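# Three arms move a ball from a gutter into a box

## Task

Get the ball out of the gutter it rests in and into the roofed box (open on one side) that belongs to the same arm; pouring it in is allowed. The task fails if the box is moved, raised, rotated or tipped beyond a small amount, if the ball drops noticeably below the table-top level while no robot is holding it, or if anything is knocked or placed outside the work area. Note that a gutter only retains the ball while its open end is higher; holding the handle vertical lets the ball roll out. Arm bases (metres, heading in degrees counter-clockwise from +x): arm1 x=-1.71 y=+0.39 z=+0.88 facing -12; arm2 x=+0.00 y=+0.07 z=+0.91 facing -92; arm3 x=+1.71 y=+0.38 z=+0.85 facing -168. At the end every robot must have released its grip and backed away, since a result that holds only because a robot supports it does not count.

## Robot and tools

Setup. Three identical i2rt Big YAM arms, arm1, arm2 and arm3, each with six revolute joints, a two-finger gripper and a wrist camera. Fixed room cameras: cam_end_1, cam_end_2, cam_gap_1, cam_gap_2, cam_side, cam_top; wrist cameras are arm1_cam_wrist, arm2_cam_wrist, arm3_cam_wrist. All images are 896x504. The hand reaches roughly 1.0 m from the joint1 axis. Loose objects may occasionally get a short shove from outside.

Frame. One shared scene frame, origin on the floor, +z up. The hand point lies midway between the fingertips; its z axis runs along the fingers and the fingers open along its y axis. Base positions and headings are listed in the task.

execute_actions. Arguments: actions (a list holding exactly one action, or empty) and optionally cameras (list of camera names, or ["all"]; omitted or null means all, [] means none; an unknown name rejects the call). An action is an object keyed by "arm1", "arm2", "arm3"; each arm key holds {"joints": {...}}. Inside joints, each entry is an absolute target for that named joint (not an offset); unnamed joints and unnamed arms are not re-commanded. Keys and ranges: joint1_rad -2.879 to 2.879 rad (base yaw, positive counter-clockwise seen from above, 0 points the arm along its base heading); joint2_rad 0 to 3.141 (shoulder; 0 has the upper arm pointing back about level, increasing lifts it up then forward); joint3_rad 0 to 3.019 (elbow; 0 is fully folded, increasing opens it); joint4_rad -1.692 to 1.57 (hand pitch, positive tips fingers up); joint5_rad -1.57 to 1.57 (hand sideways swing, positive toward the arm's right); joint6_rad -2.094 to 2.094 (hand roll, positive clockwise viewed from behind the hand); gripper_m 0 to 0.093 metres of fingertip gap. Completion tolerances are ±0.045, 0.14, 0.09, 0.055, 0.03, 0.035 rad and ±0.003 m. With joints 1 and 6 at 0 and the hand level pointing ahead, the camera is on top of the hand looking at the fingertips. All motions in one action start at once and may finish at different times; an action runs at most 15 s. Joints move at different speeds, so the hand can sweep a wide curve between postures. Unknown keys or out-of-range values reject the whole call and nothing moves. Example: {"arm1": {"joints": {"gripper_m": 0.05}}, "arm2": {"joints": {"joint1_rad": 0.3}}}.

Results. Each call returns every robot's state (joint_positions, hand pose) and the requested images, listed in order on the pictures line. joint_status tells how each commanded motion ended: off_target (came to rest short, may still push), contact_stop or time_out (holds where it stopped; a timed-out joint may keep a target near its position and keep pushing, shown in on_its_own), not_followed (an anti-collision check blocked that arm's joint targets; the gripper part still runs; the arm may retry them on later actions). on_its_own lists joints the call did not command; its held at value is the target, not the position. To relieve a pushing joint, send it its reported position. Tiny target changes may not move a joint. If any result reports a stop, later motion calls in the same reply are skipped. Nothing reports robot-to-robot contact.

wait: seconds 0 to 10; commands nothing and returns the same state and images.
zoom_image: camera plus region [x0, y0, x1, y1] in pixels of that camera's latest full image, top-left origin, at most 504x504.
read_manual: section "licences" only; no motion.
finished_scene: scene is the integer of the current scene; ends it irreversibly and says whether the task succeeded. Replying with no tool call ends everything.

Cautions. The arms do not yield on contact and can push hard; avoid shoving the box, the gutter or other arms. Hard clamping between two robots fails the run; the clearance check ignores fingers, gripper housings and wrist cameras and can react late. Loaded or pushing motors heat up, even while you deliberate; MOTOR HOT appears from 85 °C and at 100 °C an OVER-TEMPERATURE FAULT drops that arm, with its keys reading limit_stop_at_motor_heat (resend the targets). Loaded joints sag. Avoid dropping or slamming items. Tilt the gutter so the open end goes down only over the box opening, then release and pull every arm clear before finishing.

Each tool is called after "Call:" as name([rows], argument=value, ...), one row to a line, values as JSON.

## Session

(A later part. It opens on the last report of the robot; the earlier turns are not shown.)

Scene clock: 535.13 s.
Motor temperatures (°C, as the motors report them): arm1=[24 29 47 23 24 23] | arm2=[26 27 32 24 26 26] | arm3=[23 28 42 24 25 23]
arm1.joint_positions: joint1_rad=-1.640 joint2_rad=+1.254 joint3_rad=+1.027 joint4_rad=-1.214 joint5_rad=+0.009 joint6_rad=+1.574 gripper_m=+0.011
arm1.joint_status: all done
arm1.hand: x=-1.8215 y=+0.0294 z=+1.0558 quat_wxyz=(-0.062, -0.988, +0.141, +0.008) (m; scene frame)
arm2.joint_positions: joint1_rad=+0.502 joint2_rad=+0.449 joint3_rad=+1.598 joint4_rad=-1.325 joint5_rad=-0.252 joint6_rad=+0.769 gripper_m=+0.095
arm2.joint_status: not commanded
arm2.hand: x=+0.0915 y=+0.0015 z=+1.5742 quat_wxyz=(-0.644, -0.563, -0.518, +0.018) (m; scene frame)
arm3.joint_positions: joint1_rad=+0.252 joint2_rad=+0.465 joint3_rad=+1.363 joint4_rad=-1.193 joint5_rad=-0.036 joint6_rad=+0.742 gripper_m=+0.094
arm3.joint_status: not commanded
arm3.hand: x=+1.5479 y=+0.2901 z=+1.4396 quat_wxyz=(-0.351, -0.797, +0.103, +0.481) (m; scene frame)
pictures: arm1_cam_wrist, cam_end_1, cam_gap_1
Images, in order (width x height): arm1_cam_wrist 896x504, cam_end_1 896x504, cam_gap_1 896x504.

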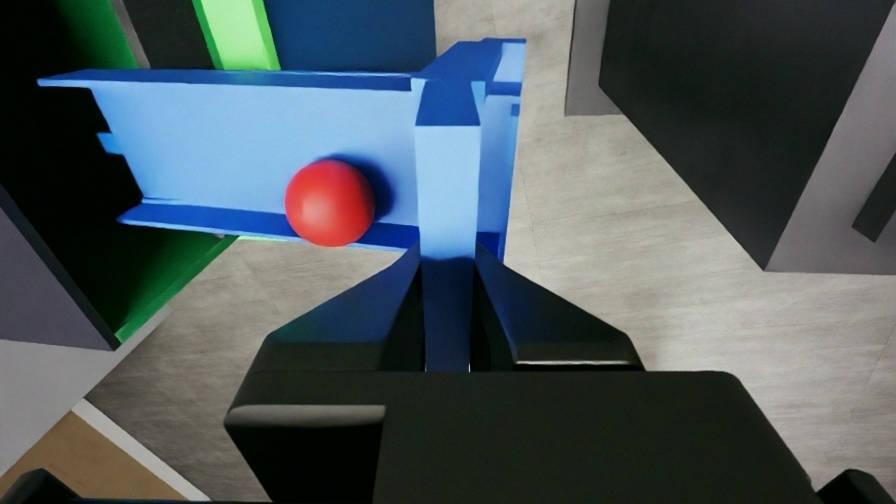

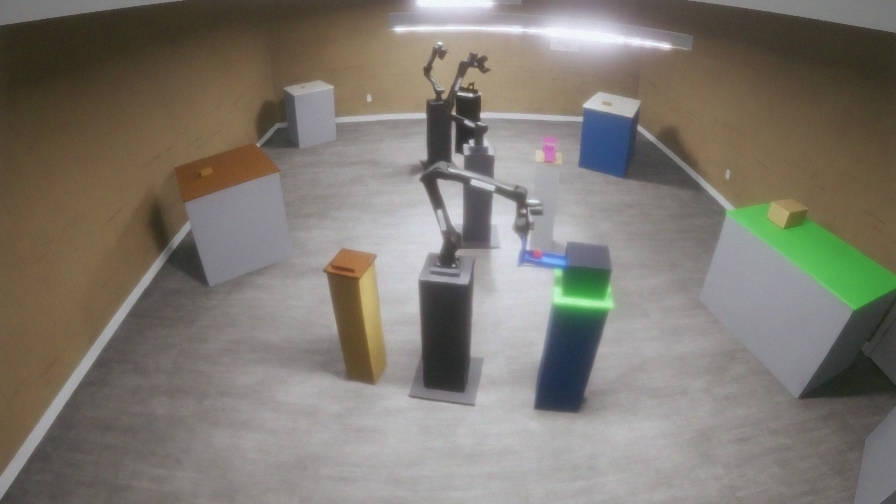

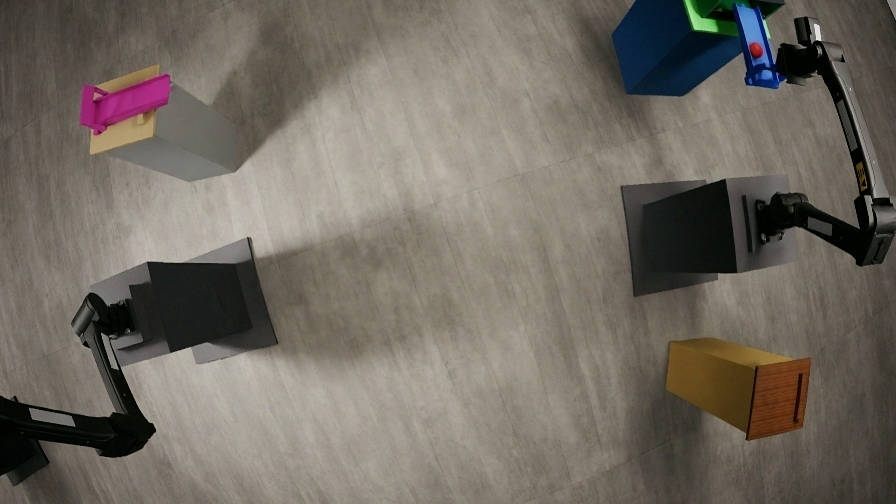

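The ball is rolling toward the box.

Call:
execute_actions(actions=[], cameras=["arm1_cam_wrist", "cam_end_1", "cam_gap_1", "cam_end_2", "cam_top"])

Scene clock: 544.00 s.
Motor temperatures (°C, as the motors report them): arm1=[24 29 48 23 24 23] | arm2=[26 27 32 24 26 26] | arm3=[23 28 42 24 25 23]
arm1.joint_positions: joint1_rad=-1.640 joint2_rad=+1.254 joint3_rad=+1.027 joint4_rad=-1.215 joint5_rad=+0.009 joint6_rad=+1.574 gripper_m=+0.011
arm1.joint_status: all done
arm1.hand: x=-1.8215 y=+0.0295 z=+1.0557 quat_wxyz=(-0.062, -0.988, +0.141, +0.008) (m; scene frame)
arm2.joint_positions: joint1_rad=+0.502 joint2_rad=+0.449 joint3_rad=+1.598 joint4_rad=-1.325 joint5_rad=-0.252 joint6_rad=+0.769 gripper_m=+0.095
arm2.joint_status: not commanded
arm2.hand: x=+0.0915 y=+0.0015 z=+1.5742 quat_wxyz=(-0.644, -0.563, -0.518, +0.018) (m; scene frame)
arm3.joint_positions: joint1_rad=+0.252 joint2_rad=+0.465 joint3_rad=+1.363 joint4_rad=-1.193 joint5_rad=-0.036 joint6_rad=+0.742 gripper_m=+0.094
arm3.joint_status: not commanded
arm3.hand: x=+1.5479 y=+0.2901 z=+1.4396 quat_wxyz=(-0.351, -0.797, +0.103, +0.481) (m; scene frame)
pictures: arm1_cam_wrist, cam_end_1, cam_end_2, cam_gap_1, cam_top
Images, in order (width x height): arm1_cam_wrist 896x504, cam_end_1 896x504, cam_end_2 896x504, cam_gap_1 896x504, cam_top 896x504.

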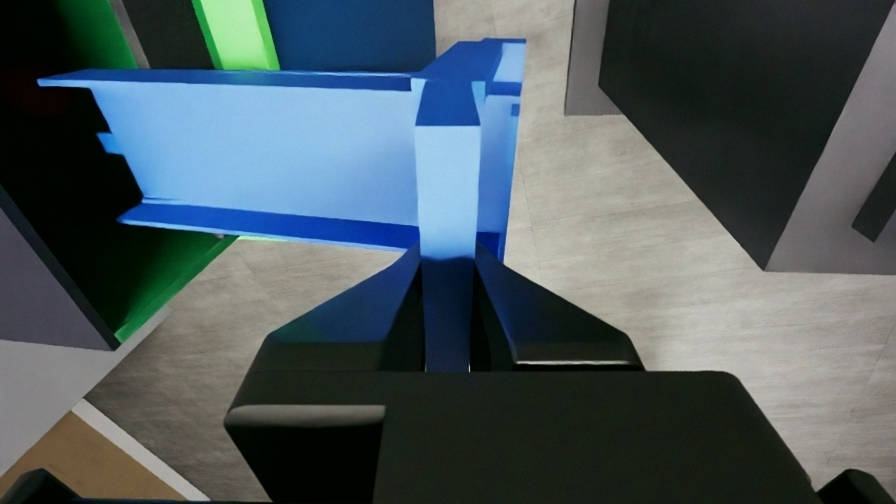

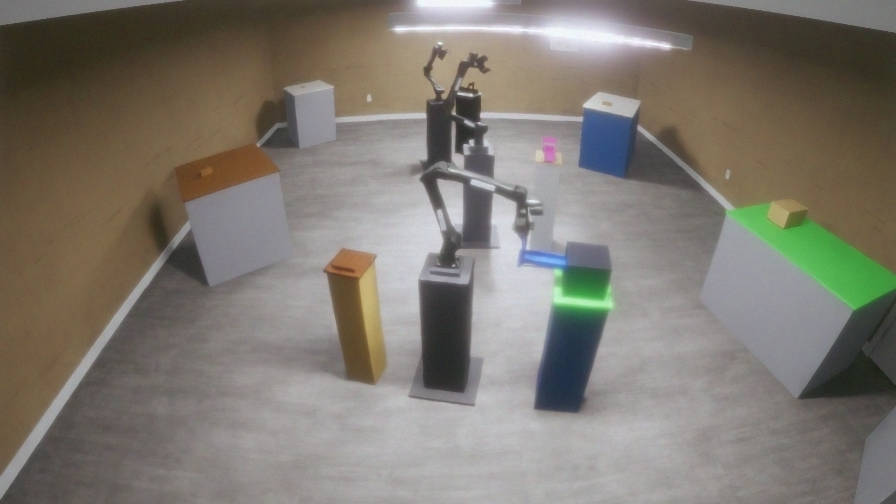

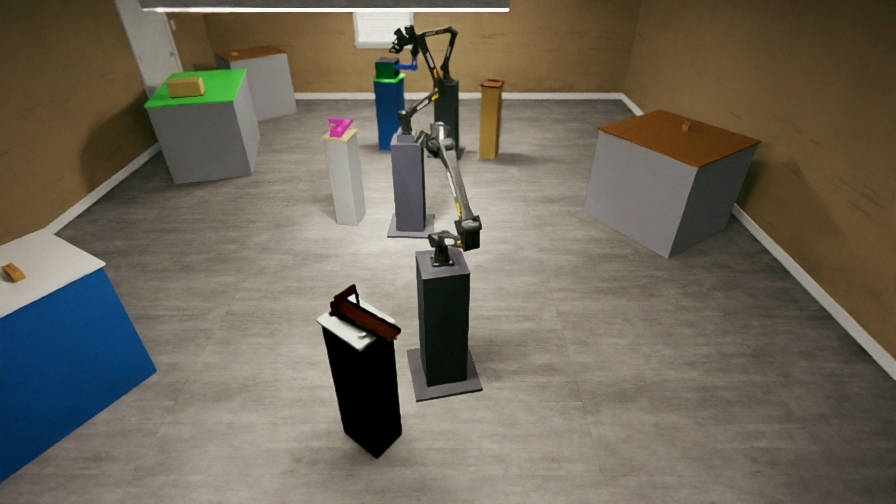

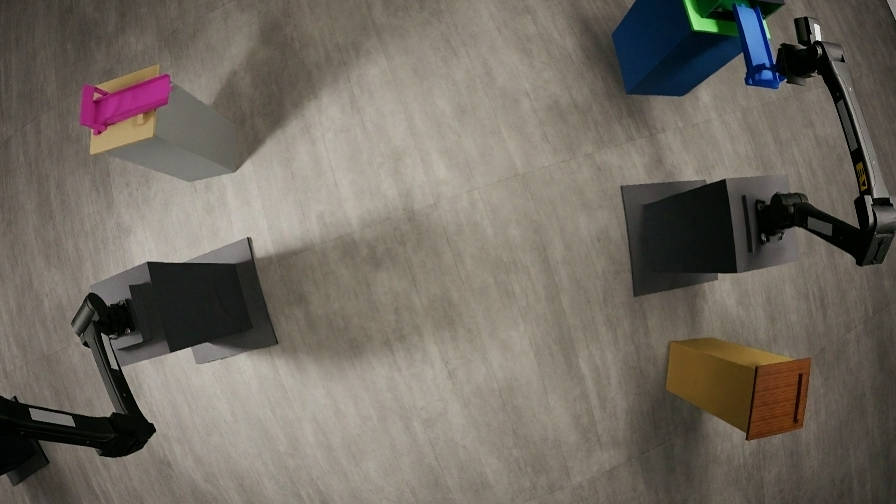

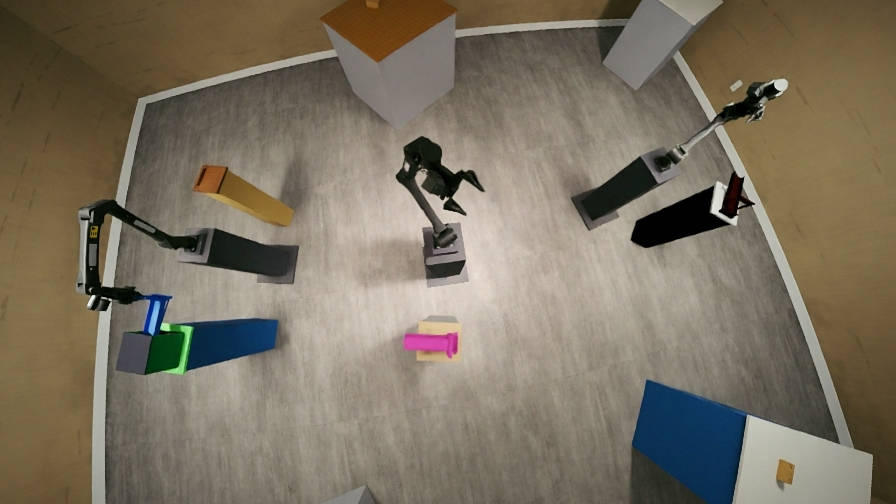

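Call:
zoom_image(camera="arm1_cam_wrist", region=[0, 0, 240, 240])

Call:
zoom_image(camera="cam_gap_1", region=[690, 0, 790, 60])

Region (0, 0, 240, 240) of arm1_cam_wrist's 896x504 image, scaled by 2.100, with more detail than that image has.

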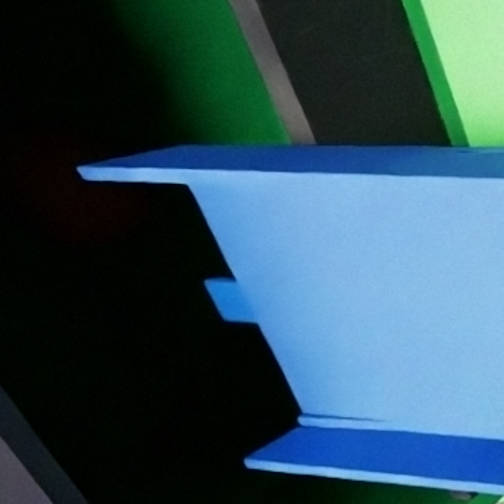

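Region (690, 0, 790, 60) of cam_gap_1's 896x504 image, scaled by 5.040, with more detail than that image has; it fills the top 302 rows of this view, and the rest is white.

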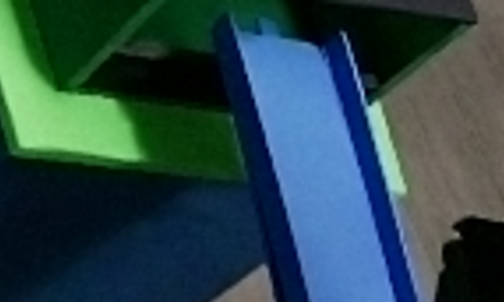

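Call:
execute_actions([
  {"arm1": {"joints": {"joint1_rad": -1.26, "joint4_rad": -1.40}}},
], cameras=["arm1_cam_wrist", "cam_end_1", "cam_gap_1"])

Scene clock: 655.40 s.
Motor temperatures (°C, as the motors report them): arm1=[24 29 51 23 23 23] | arm2=[26 27 32 24 26 26] | arm3=[23 28 42 24 25 23]
arm1.joint_positions: joint1_rad=-1.264 joint2_rad=+1.254 joint3_rad=+1.027 joint4_rad=-1.387 joint5_rad=+0.006 joint6_rad=+1.574 gripper_m=+0.011
arm1.joint_status: all done
arm1.hand: x=-1.6865 y=+0.0581 z=+1.0555 quat_wxyz=(+0.022, -0.999, -0.047, -0.002) (m; scene frame)
arm2.joint_positions: joint1_rad=+0.502 joint2_rad=+0.449 joint3_rad=+1.598 joint4_rad=-1.325 joint5_rad=-0.252 joint6_rad=+0.769 gripper_m=+0.095
arm2.joint_status: not commanded
arm2.hand: x=+0.0915 y=+0.0015 z=+1.5742 quat_wxyz=(-0.644, -0.563, -0.518, +0.018) (m; scene frame)
arm3.joint_positions: joint1_rad=+0.252 joint2_rad=+0.465 joint3_rad=+1.363 joint4_rad=-1.193 joint5_rad=-0.036 joint6_rad=+0.742 gripper_m=+0.094
arm3.joint_status: not commanded
arm3.hand: x=+1.5479 y=+0.2901 z=+1.4396 quat_wxyz=(-0.351, -0.797, +0.103, +0.481) (m; scene frame)
pictures: arm1_cam_wrist, cam_end_1, cam_gap_1
Images, in order (width x height): arm1_cam_wrist 896x504, cam_end_1 896x504, cam_gap_1 896x504.

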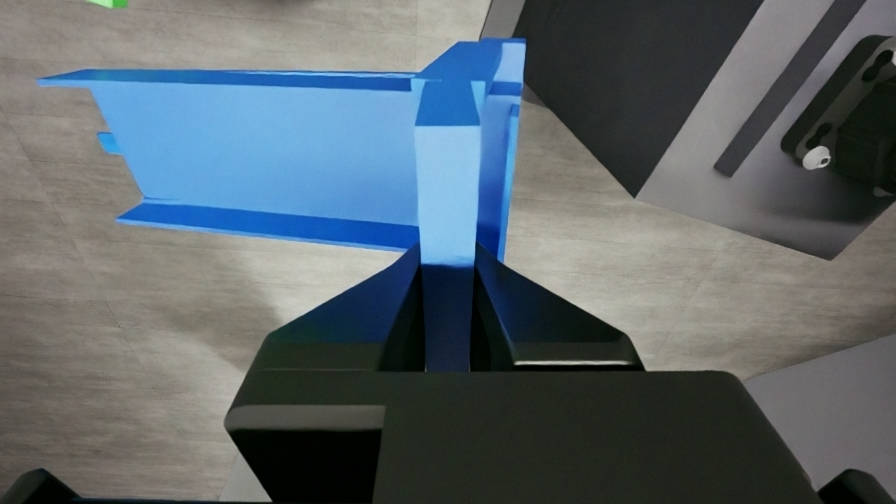

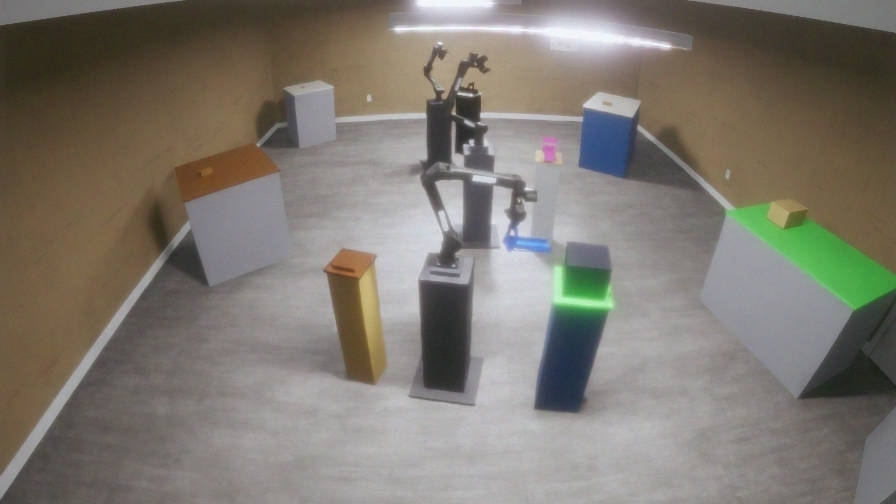

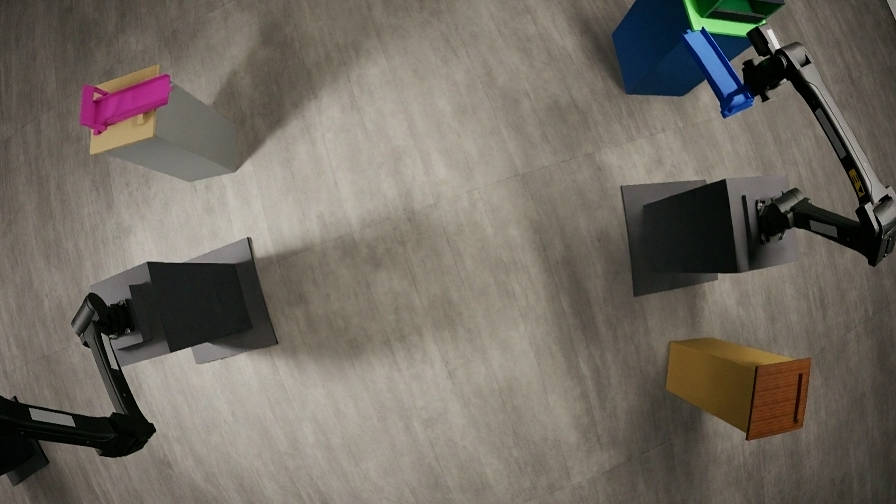

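Call:
execute_actions([
  {"arm1": {"joints": {"joint1_rad": 1.412, "joint2_rad": 1.713, "joint3_rad": 1.38, "joint4_rad": -1.139, "joint5_rad": -0.272, "joint6_rad": -0.045}}},
], cameras=["arm1_cam_wrist", "cam_end_1", "cam_gap_1", "cam_side"])

Scene clock: 668.07 s.
Motor temperatures (°C, as the motors report them): arm1=[24 30 51 23 24 23] | arm2=[26 27 32 24 26 26] | arm3=[23 28 42 24 25 23]
arm1.joint_positions: joint1_rad=+1.415 joint2_rad=+1.734 joint3_rad=+1.350 joint4_rad=-1.138 joint5_rad=-0.270 joint6_rad=-0.037 gripper_m=+0.011
arm1.joint_status: all done
arm1.hand: x=-1.5738 y=+0.8852 z=+0.9889 quat_wxyz=(+0.049, +0.580, -0.804, -0.123) (m; scene frame)
arm2.joint_positions: joint1_rad=+0.502 joint2_rad=+0.449 joint3_rad=+1.598 joint4_rad=-1.325 joint5_rad=-0.252 joint6_rad=+0.769 gripper_m=+0.095
arm2.joint_status: not commanded
arm2.hand: x=+0.0915 y=+0.0015 z=+1.5742 quat_wxyz=(-0.644, -0.563, -0.518, +0.018) (m; scene frame)
arm3.joint_positions: joint1_rad=+0.252 joint2_rad=+0.465 joint3_rad=+1.363 joint4_rad=-1.193 joint5_rad=-0.036 joint6_rad=+0.742 gripper_m=+0.094
arm3.joint_status: not commanded
arm3.hand: x=+1.5479 y=+0.2901 z=+1.4396 quat_wxyz=(-0.351, -0.797, +0.103, +0.481) (m; scene frame)
pictures: arm1_cam_wrist, cam_end_1, cam_gap_1, cam_side
Images, in order (width x height): arm1_cam_wrist 896x504, cam_end_1 896x504, cam_gap_1 896x504, cam_side 896x504.

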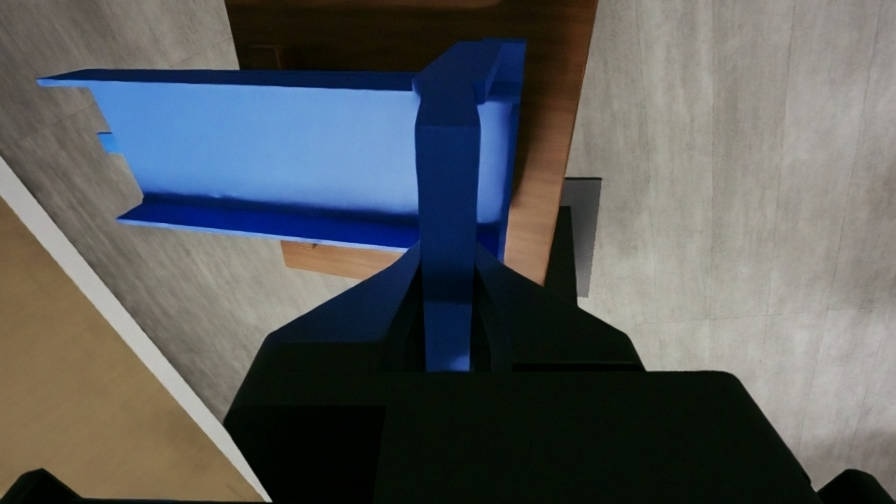

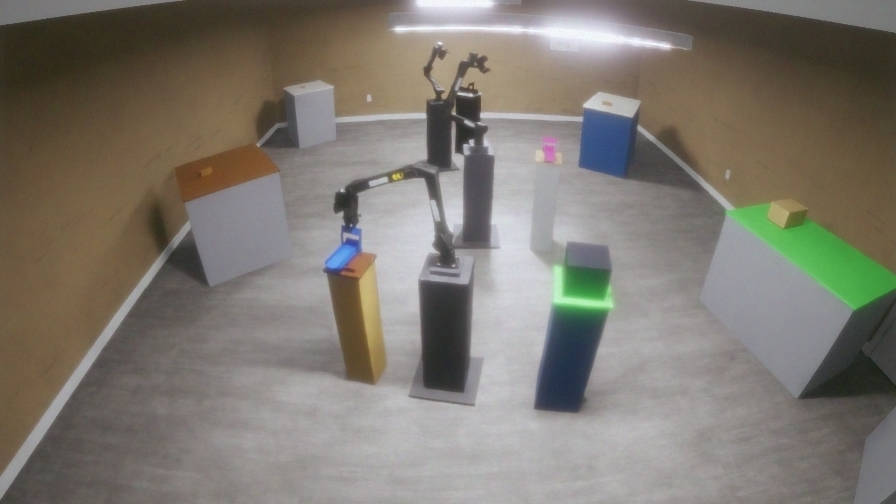

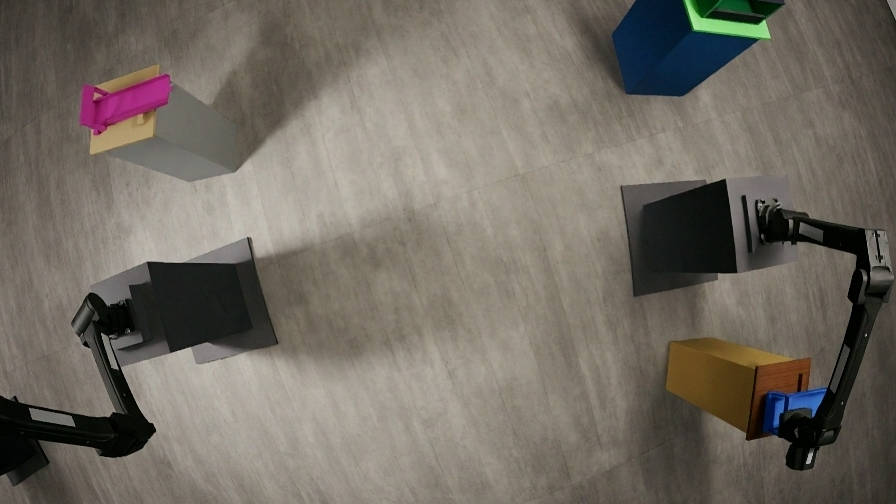

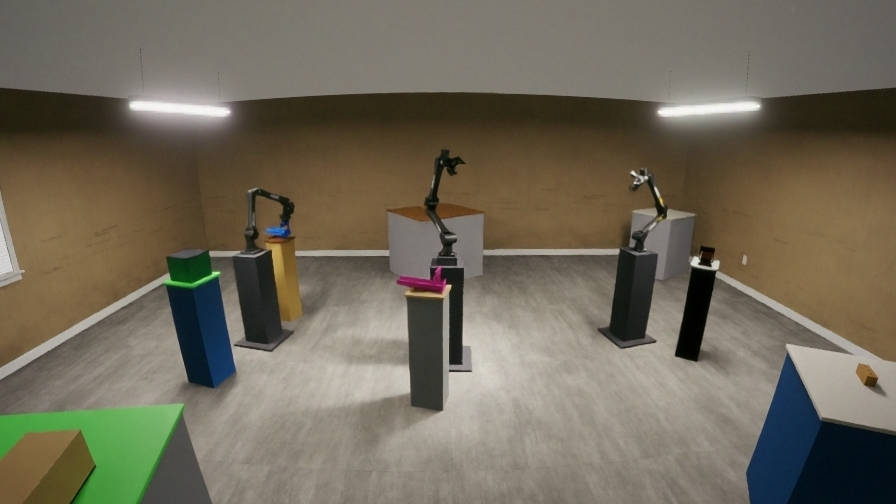

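Call:
execute_actions([
  {"arm1": {"joints": {"joint2_rad": 1.766, "joint3_rad": 1.336, "joint4_rad": -1.162}}},
], cameras=["arm1_cam_wrist", "cam_end_1", "cam_gap_1", "cam_side"])

Scene clock: 678.10 s.
Motor temperatures (°C, as the motors report them): arm1=[24 31 49 23 24 23] | arm2=[26 27 32 24 26 26] | arm3=[23 28 42 24 25 23]
arm1.joint_positions: joint1_rad=+1.415 joint2_rad=+1.761 joint3_rad=+1.337 joint4_rad=-1.148 joint5_rad=-0.270 joint6_rad=-0.037 gripper_m=+0.011
arm1.joint_status: all done
arm1.hand: x=-1.5766 y=+0.8772 z=+0.9707 quat_wxyz=(+0.070, +0.577, -0.806, -0.109) (m; scene frame)
arm2.joint_positions: joint1_rad=+0.502 joint2_rad=+0.449 joint3_rad=+1.598 joint4_rad=-1.325 joint5_rad=-0.252 joint6_rad=+0.769 gripper_m=+0.095
arm2.joint_status: not commanded
arm2.hand: x=+0.0915 y=+0.0015 z=+1.5742 quat_wxyz=(-0.644, -0.563, -0.518, +0.018) (m; scene frame)
arm3.joint_positions: joint1_rad=+0.252 joint2_rad=+0.465 joint3_rad=+1.363 joint4_rad=-1.193 joint5_rad=-0.036 joint6_rad=+0.742 gripper_m=+0.094
arm3.joint_status: not commanded
arm3.hand: x=+1.5479 y=+0.2901 z=+1.4396 quat_wxyz=(-0.351, -0.797, +0.103, +0.481) (m; scene frame)
pictures: arm1_cam_wrist, cam_end_1, cam_gap_1, cam_side
Images, in order (width x height): arm1_cam_wrist 896x504, cam_end_1 896x504, cam_gap_1 896x504, cam_side 896x504.

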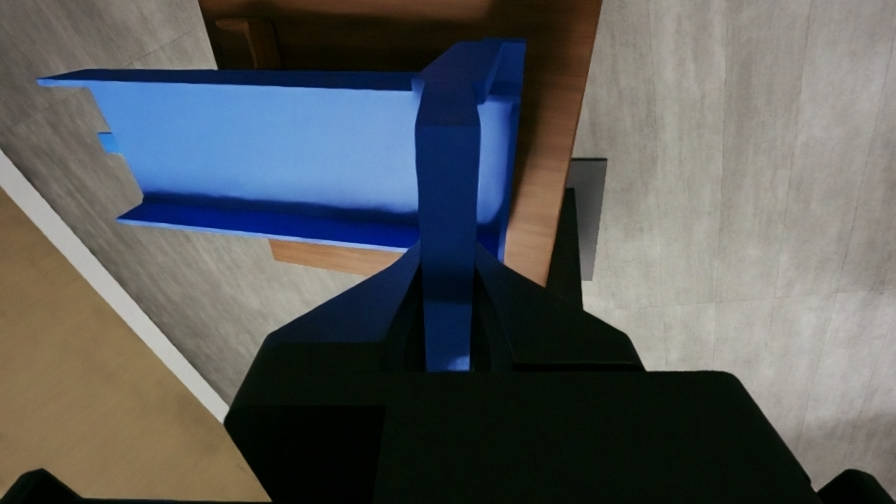

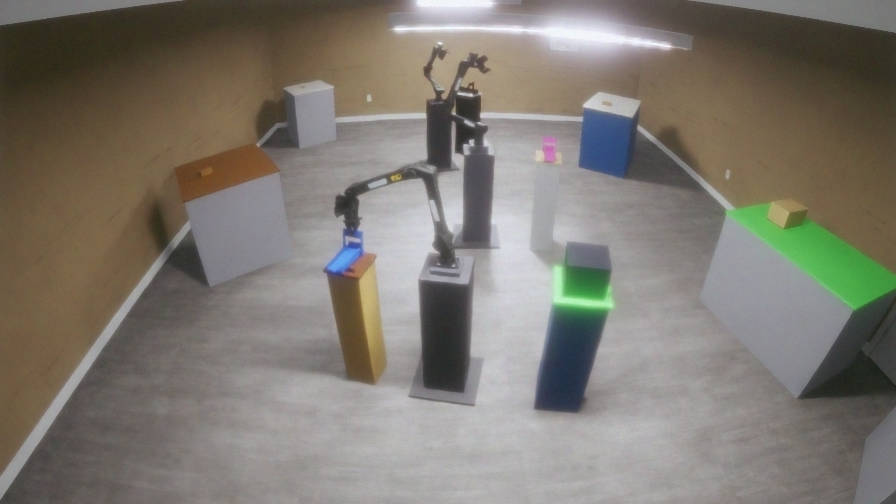

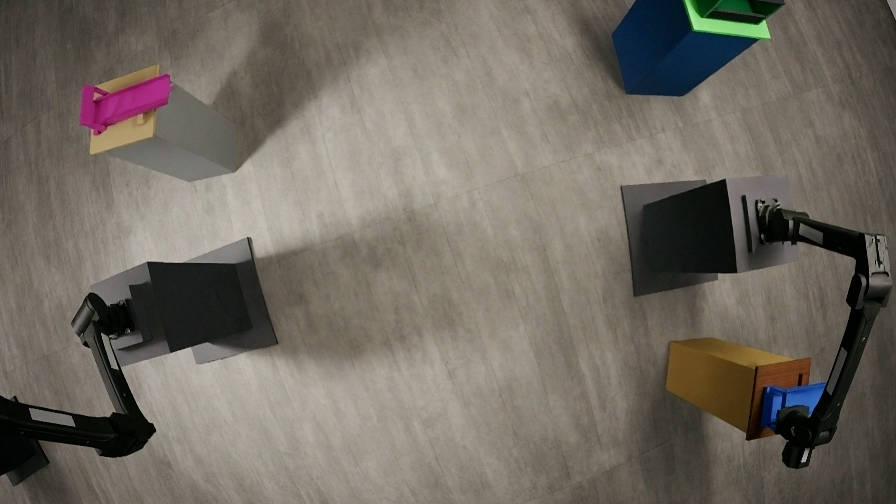

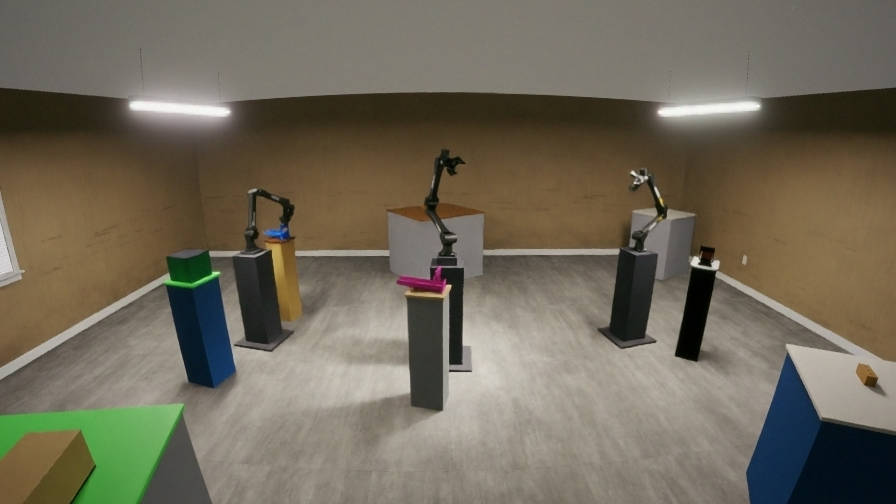

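Call:
zoom_image(camera="cam_side", region=[250, 205, 310, 255])

Call:
zoom_image(camera="cam_end_1", region=[310, 215, 390, 290])

Region (250, 205, 310, 255) of cam_side's 896x504 image, scaled by 8.400, with more detail than that image has.

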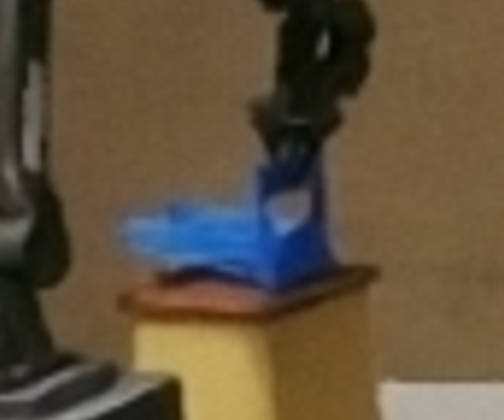

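Region (310, 215, 390, 290) of cam_end_1's 896x504 image, scaled by 6.300, with more detail than that image has; it fills the top 472 rows of this view, and the rest is white.

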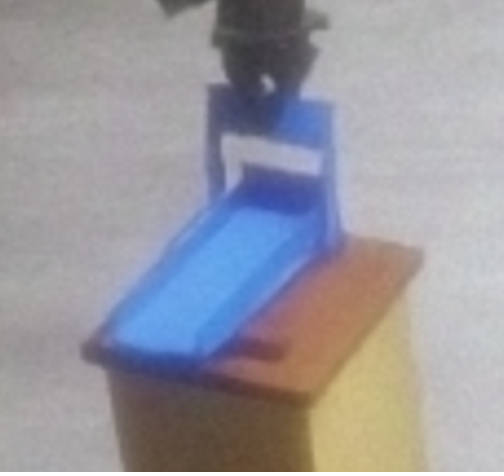

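Call:
execute_actions([
  {"arm1": {"joints": {"joint2_rad": 1.784}}},
], cameras=["arm1_cam_wrist", "cam_end_1"])

Scene clock: 694.63 s.
Motor temperatures (°C, as the motors report them): arm1=[24 31 46 23 24 23] | arm2=[26 27 32 24 26 26] | arm3=[23 28 42 24 25 23]
arm1.joint_positions: joint1_rad=+1.415 joint2_rad=+1.774 joint3_rad=+1.337 joint4_rad=-1.148 joint5_rad=-0.270 joint6_rad=-0.037 gripper_m=+0.011
arm1.joint_status: all done
arm1.hand: x=-1.5767 y=+0.8767 z=+0.9644 quat_wxyz=(+0.075, +0.576, -0.807, -0.106) (m; scene frame)
arm2.joint_positions: joint1_rad=+0.502 joint2_rad=+0.449 joint3_rad=+1.598 joint4_rad=-1.325 joint5_rad=-0.252 joint6_rad=+0.769 gripper_m=+0.095
arm2.joint_status: not commanded
arm2.hand: x=+0.0915 y=+0.0015 z=+1.5742 quat_wxyz=(-0.644, -0.563, -0.518, +0.018) (m; scene frame)
arm3.joint_positions: joint1_rad=+0.252 joint2_rad=+0.465 joint3_rad=+1.363 joint4_rad=-1.193 joint5_rad=-0.036 joint6_rad=+0.742 gripper_m=+0.094
arm3.joint_status: not commanded
arm3.hand: x=+1.5479 y=+0.2901 z=+1.4396 quat_wxyz=(-0.351, -0.797, +0.103, +0.481) (m; scene frame)
pictures: arm1_cam_wrist, cam_end_1
Images, in order (width x height): arm1_cam_wrist 896x504, cam_end_1 896x504.

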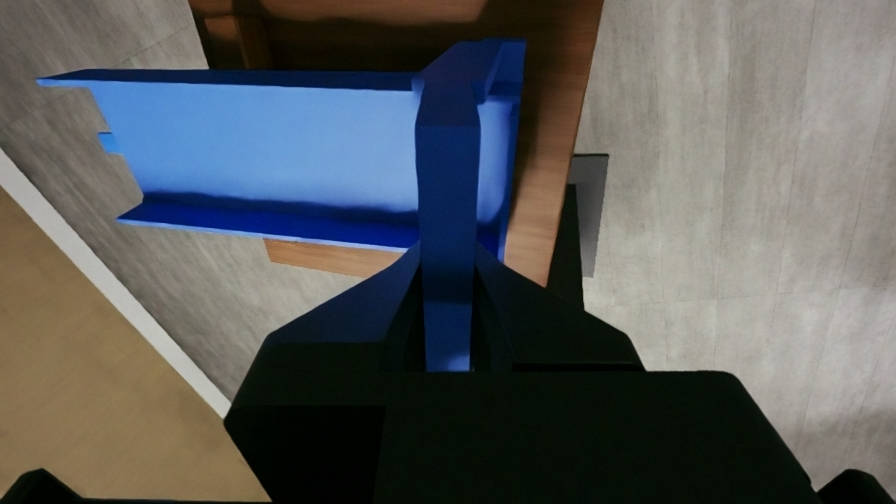

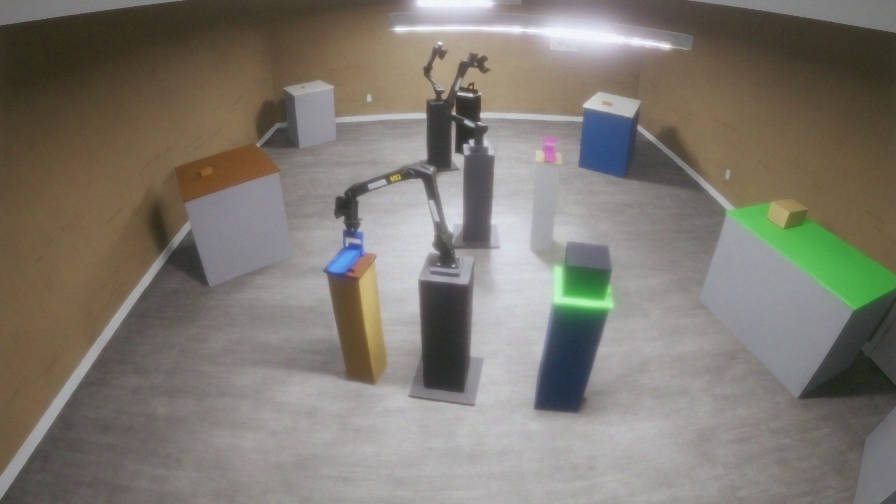

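Call:
execute_actions([
  {"arm1": {"joints": {"gripper_m": 0.065, "joint3_rad": 1.70}}},
], cameras=["arm1_cam_wrist", "cam_end_1", "cam_gap_1", "cam_side", "cam_top"])

Scene clock: 713.03 s.
Motor temperatures (°C, as the motors report them): arm1=[24 31 45 23 24 23] | arm2=[26 27 32 24 26 26] | arm3=[23 28 42 24 25 23]
arm1.joint_positions: joint1_rad=+1.415 joint2_rad=+1.770 joint3_rad=+1.664 joint4_rad=-1.155 joint5_rad=-0.270 joint6_rad=-0.037 gripper_m=+0.065
arm1.joint_status: all done
arm1.hand: x=-1.5393 y=+0.9781 z=+1.0979 quat_wxyz=(-0.059, +0.588, -0.784, -0.192) (m; scene frame)
arm2.joint_positions: joint1_rad=+0.502 joint2_rad=+0.449 joint3_rad=+1.598 joint4_rad=-1.325 joint5_rad=-0.252 joint6_rad=+0.769 gripper_m=+0.095
arm2.joint_status: not commanded
arm2.hand: x=+0.0915 y=+0.0015 z=+1.5742 quat_wxyz=(-0.644, -0.563, -0.518, +0.018) (m; scene frame)
arm3.joint_positions: joint1_rad=+0.252 joint2_rad=+0.465 joint3_rad=+1.363 joint4_rad=-1.193 joint5_rad=-0.036 joint6_rad=+0.742 gripper_m=+0.094
arm3.joint_status: not commanded
arm3.hand: x=+1.5479 y=+0.2901 z=+1.4396 quat_wxyz=(-0.351, -0.797, +0.103, +0.481) (m; scene frame)
pictures: arm1_cam_wrist, cam_end_1, cam_gap_1, cam_side, cam_top
Images, in order (width x height): arm1_cam_wrist 896x504, cam_end_1 896x504, cam_gap_1 896x504, cam_side 896x504, cam_top 896x504.

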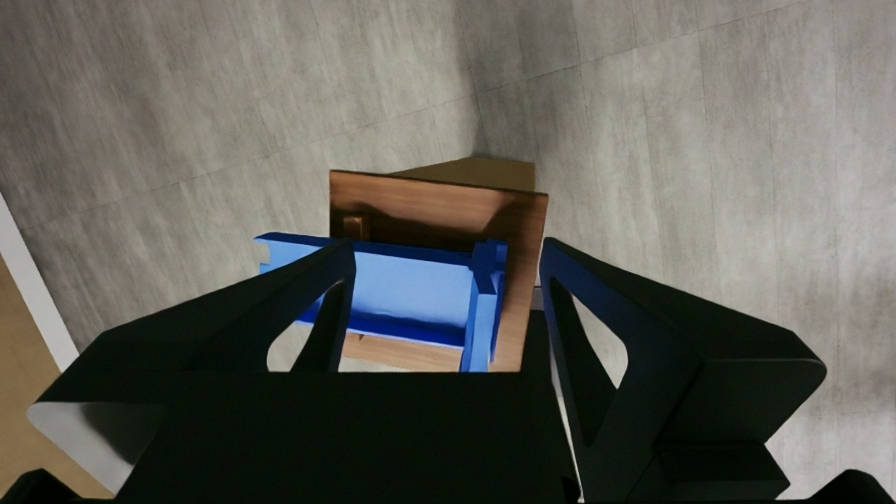

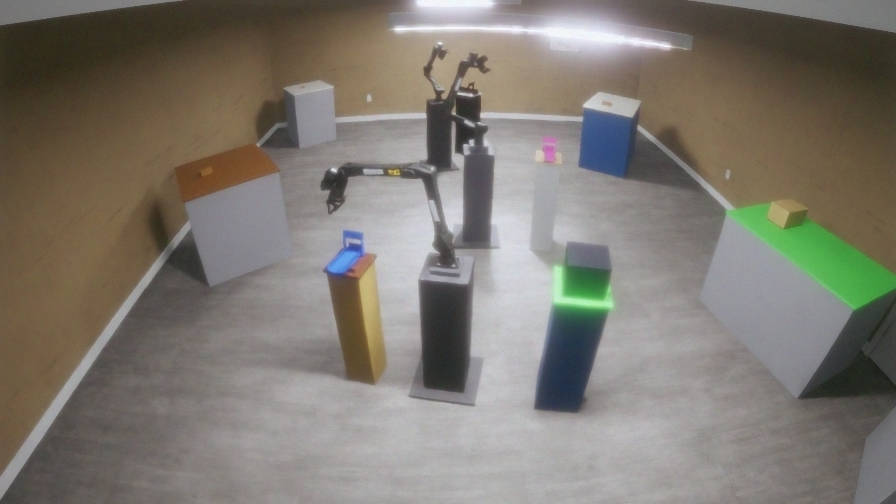

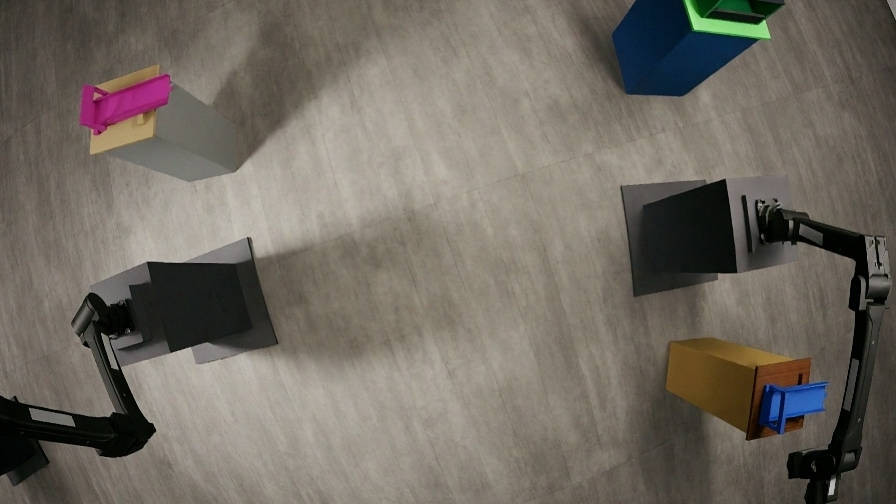

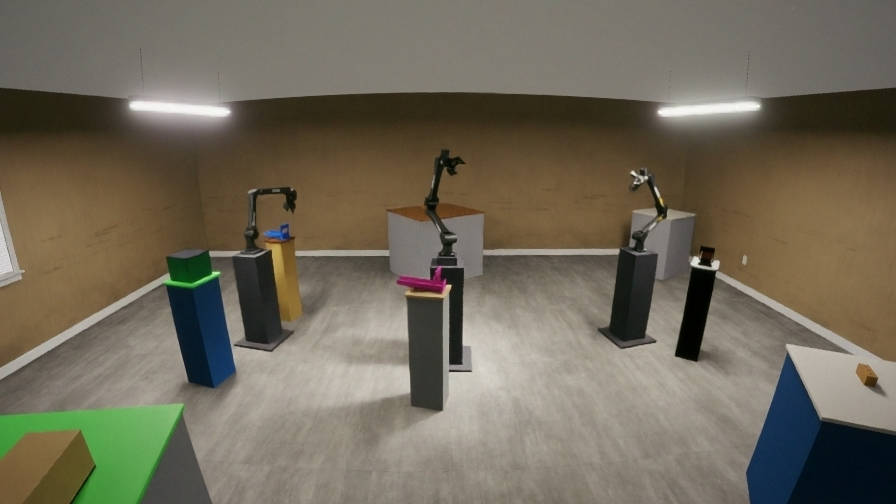

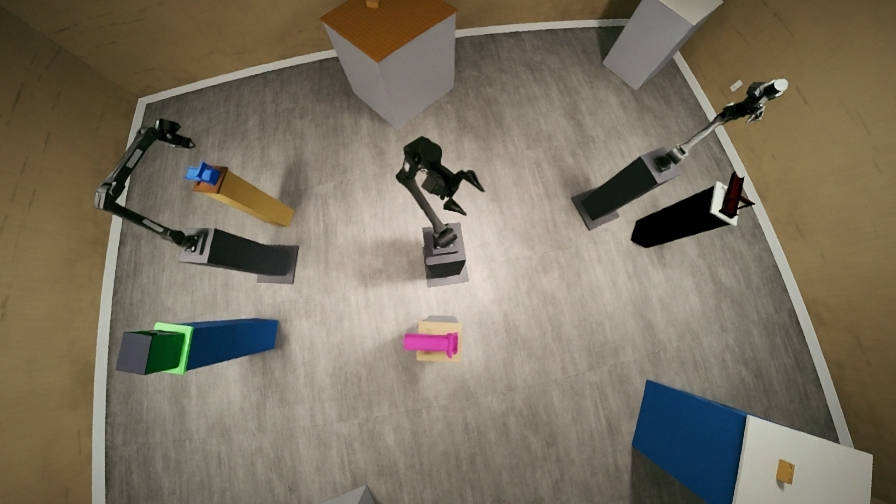

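The gutter is back on its stand, the hand is clear, the box is unmoved and the ball is inside.

Call:
finished_scene(scene=2)

The scene is finished: the task was done.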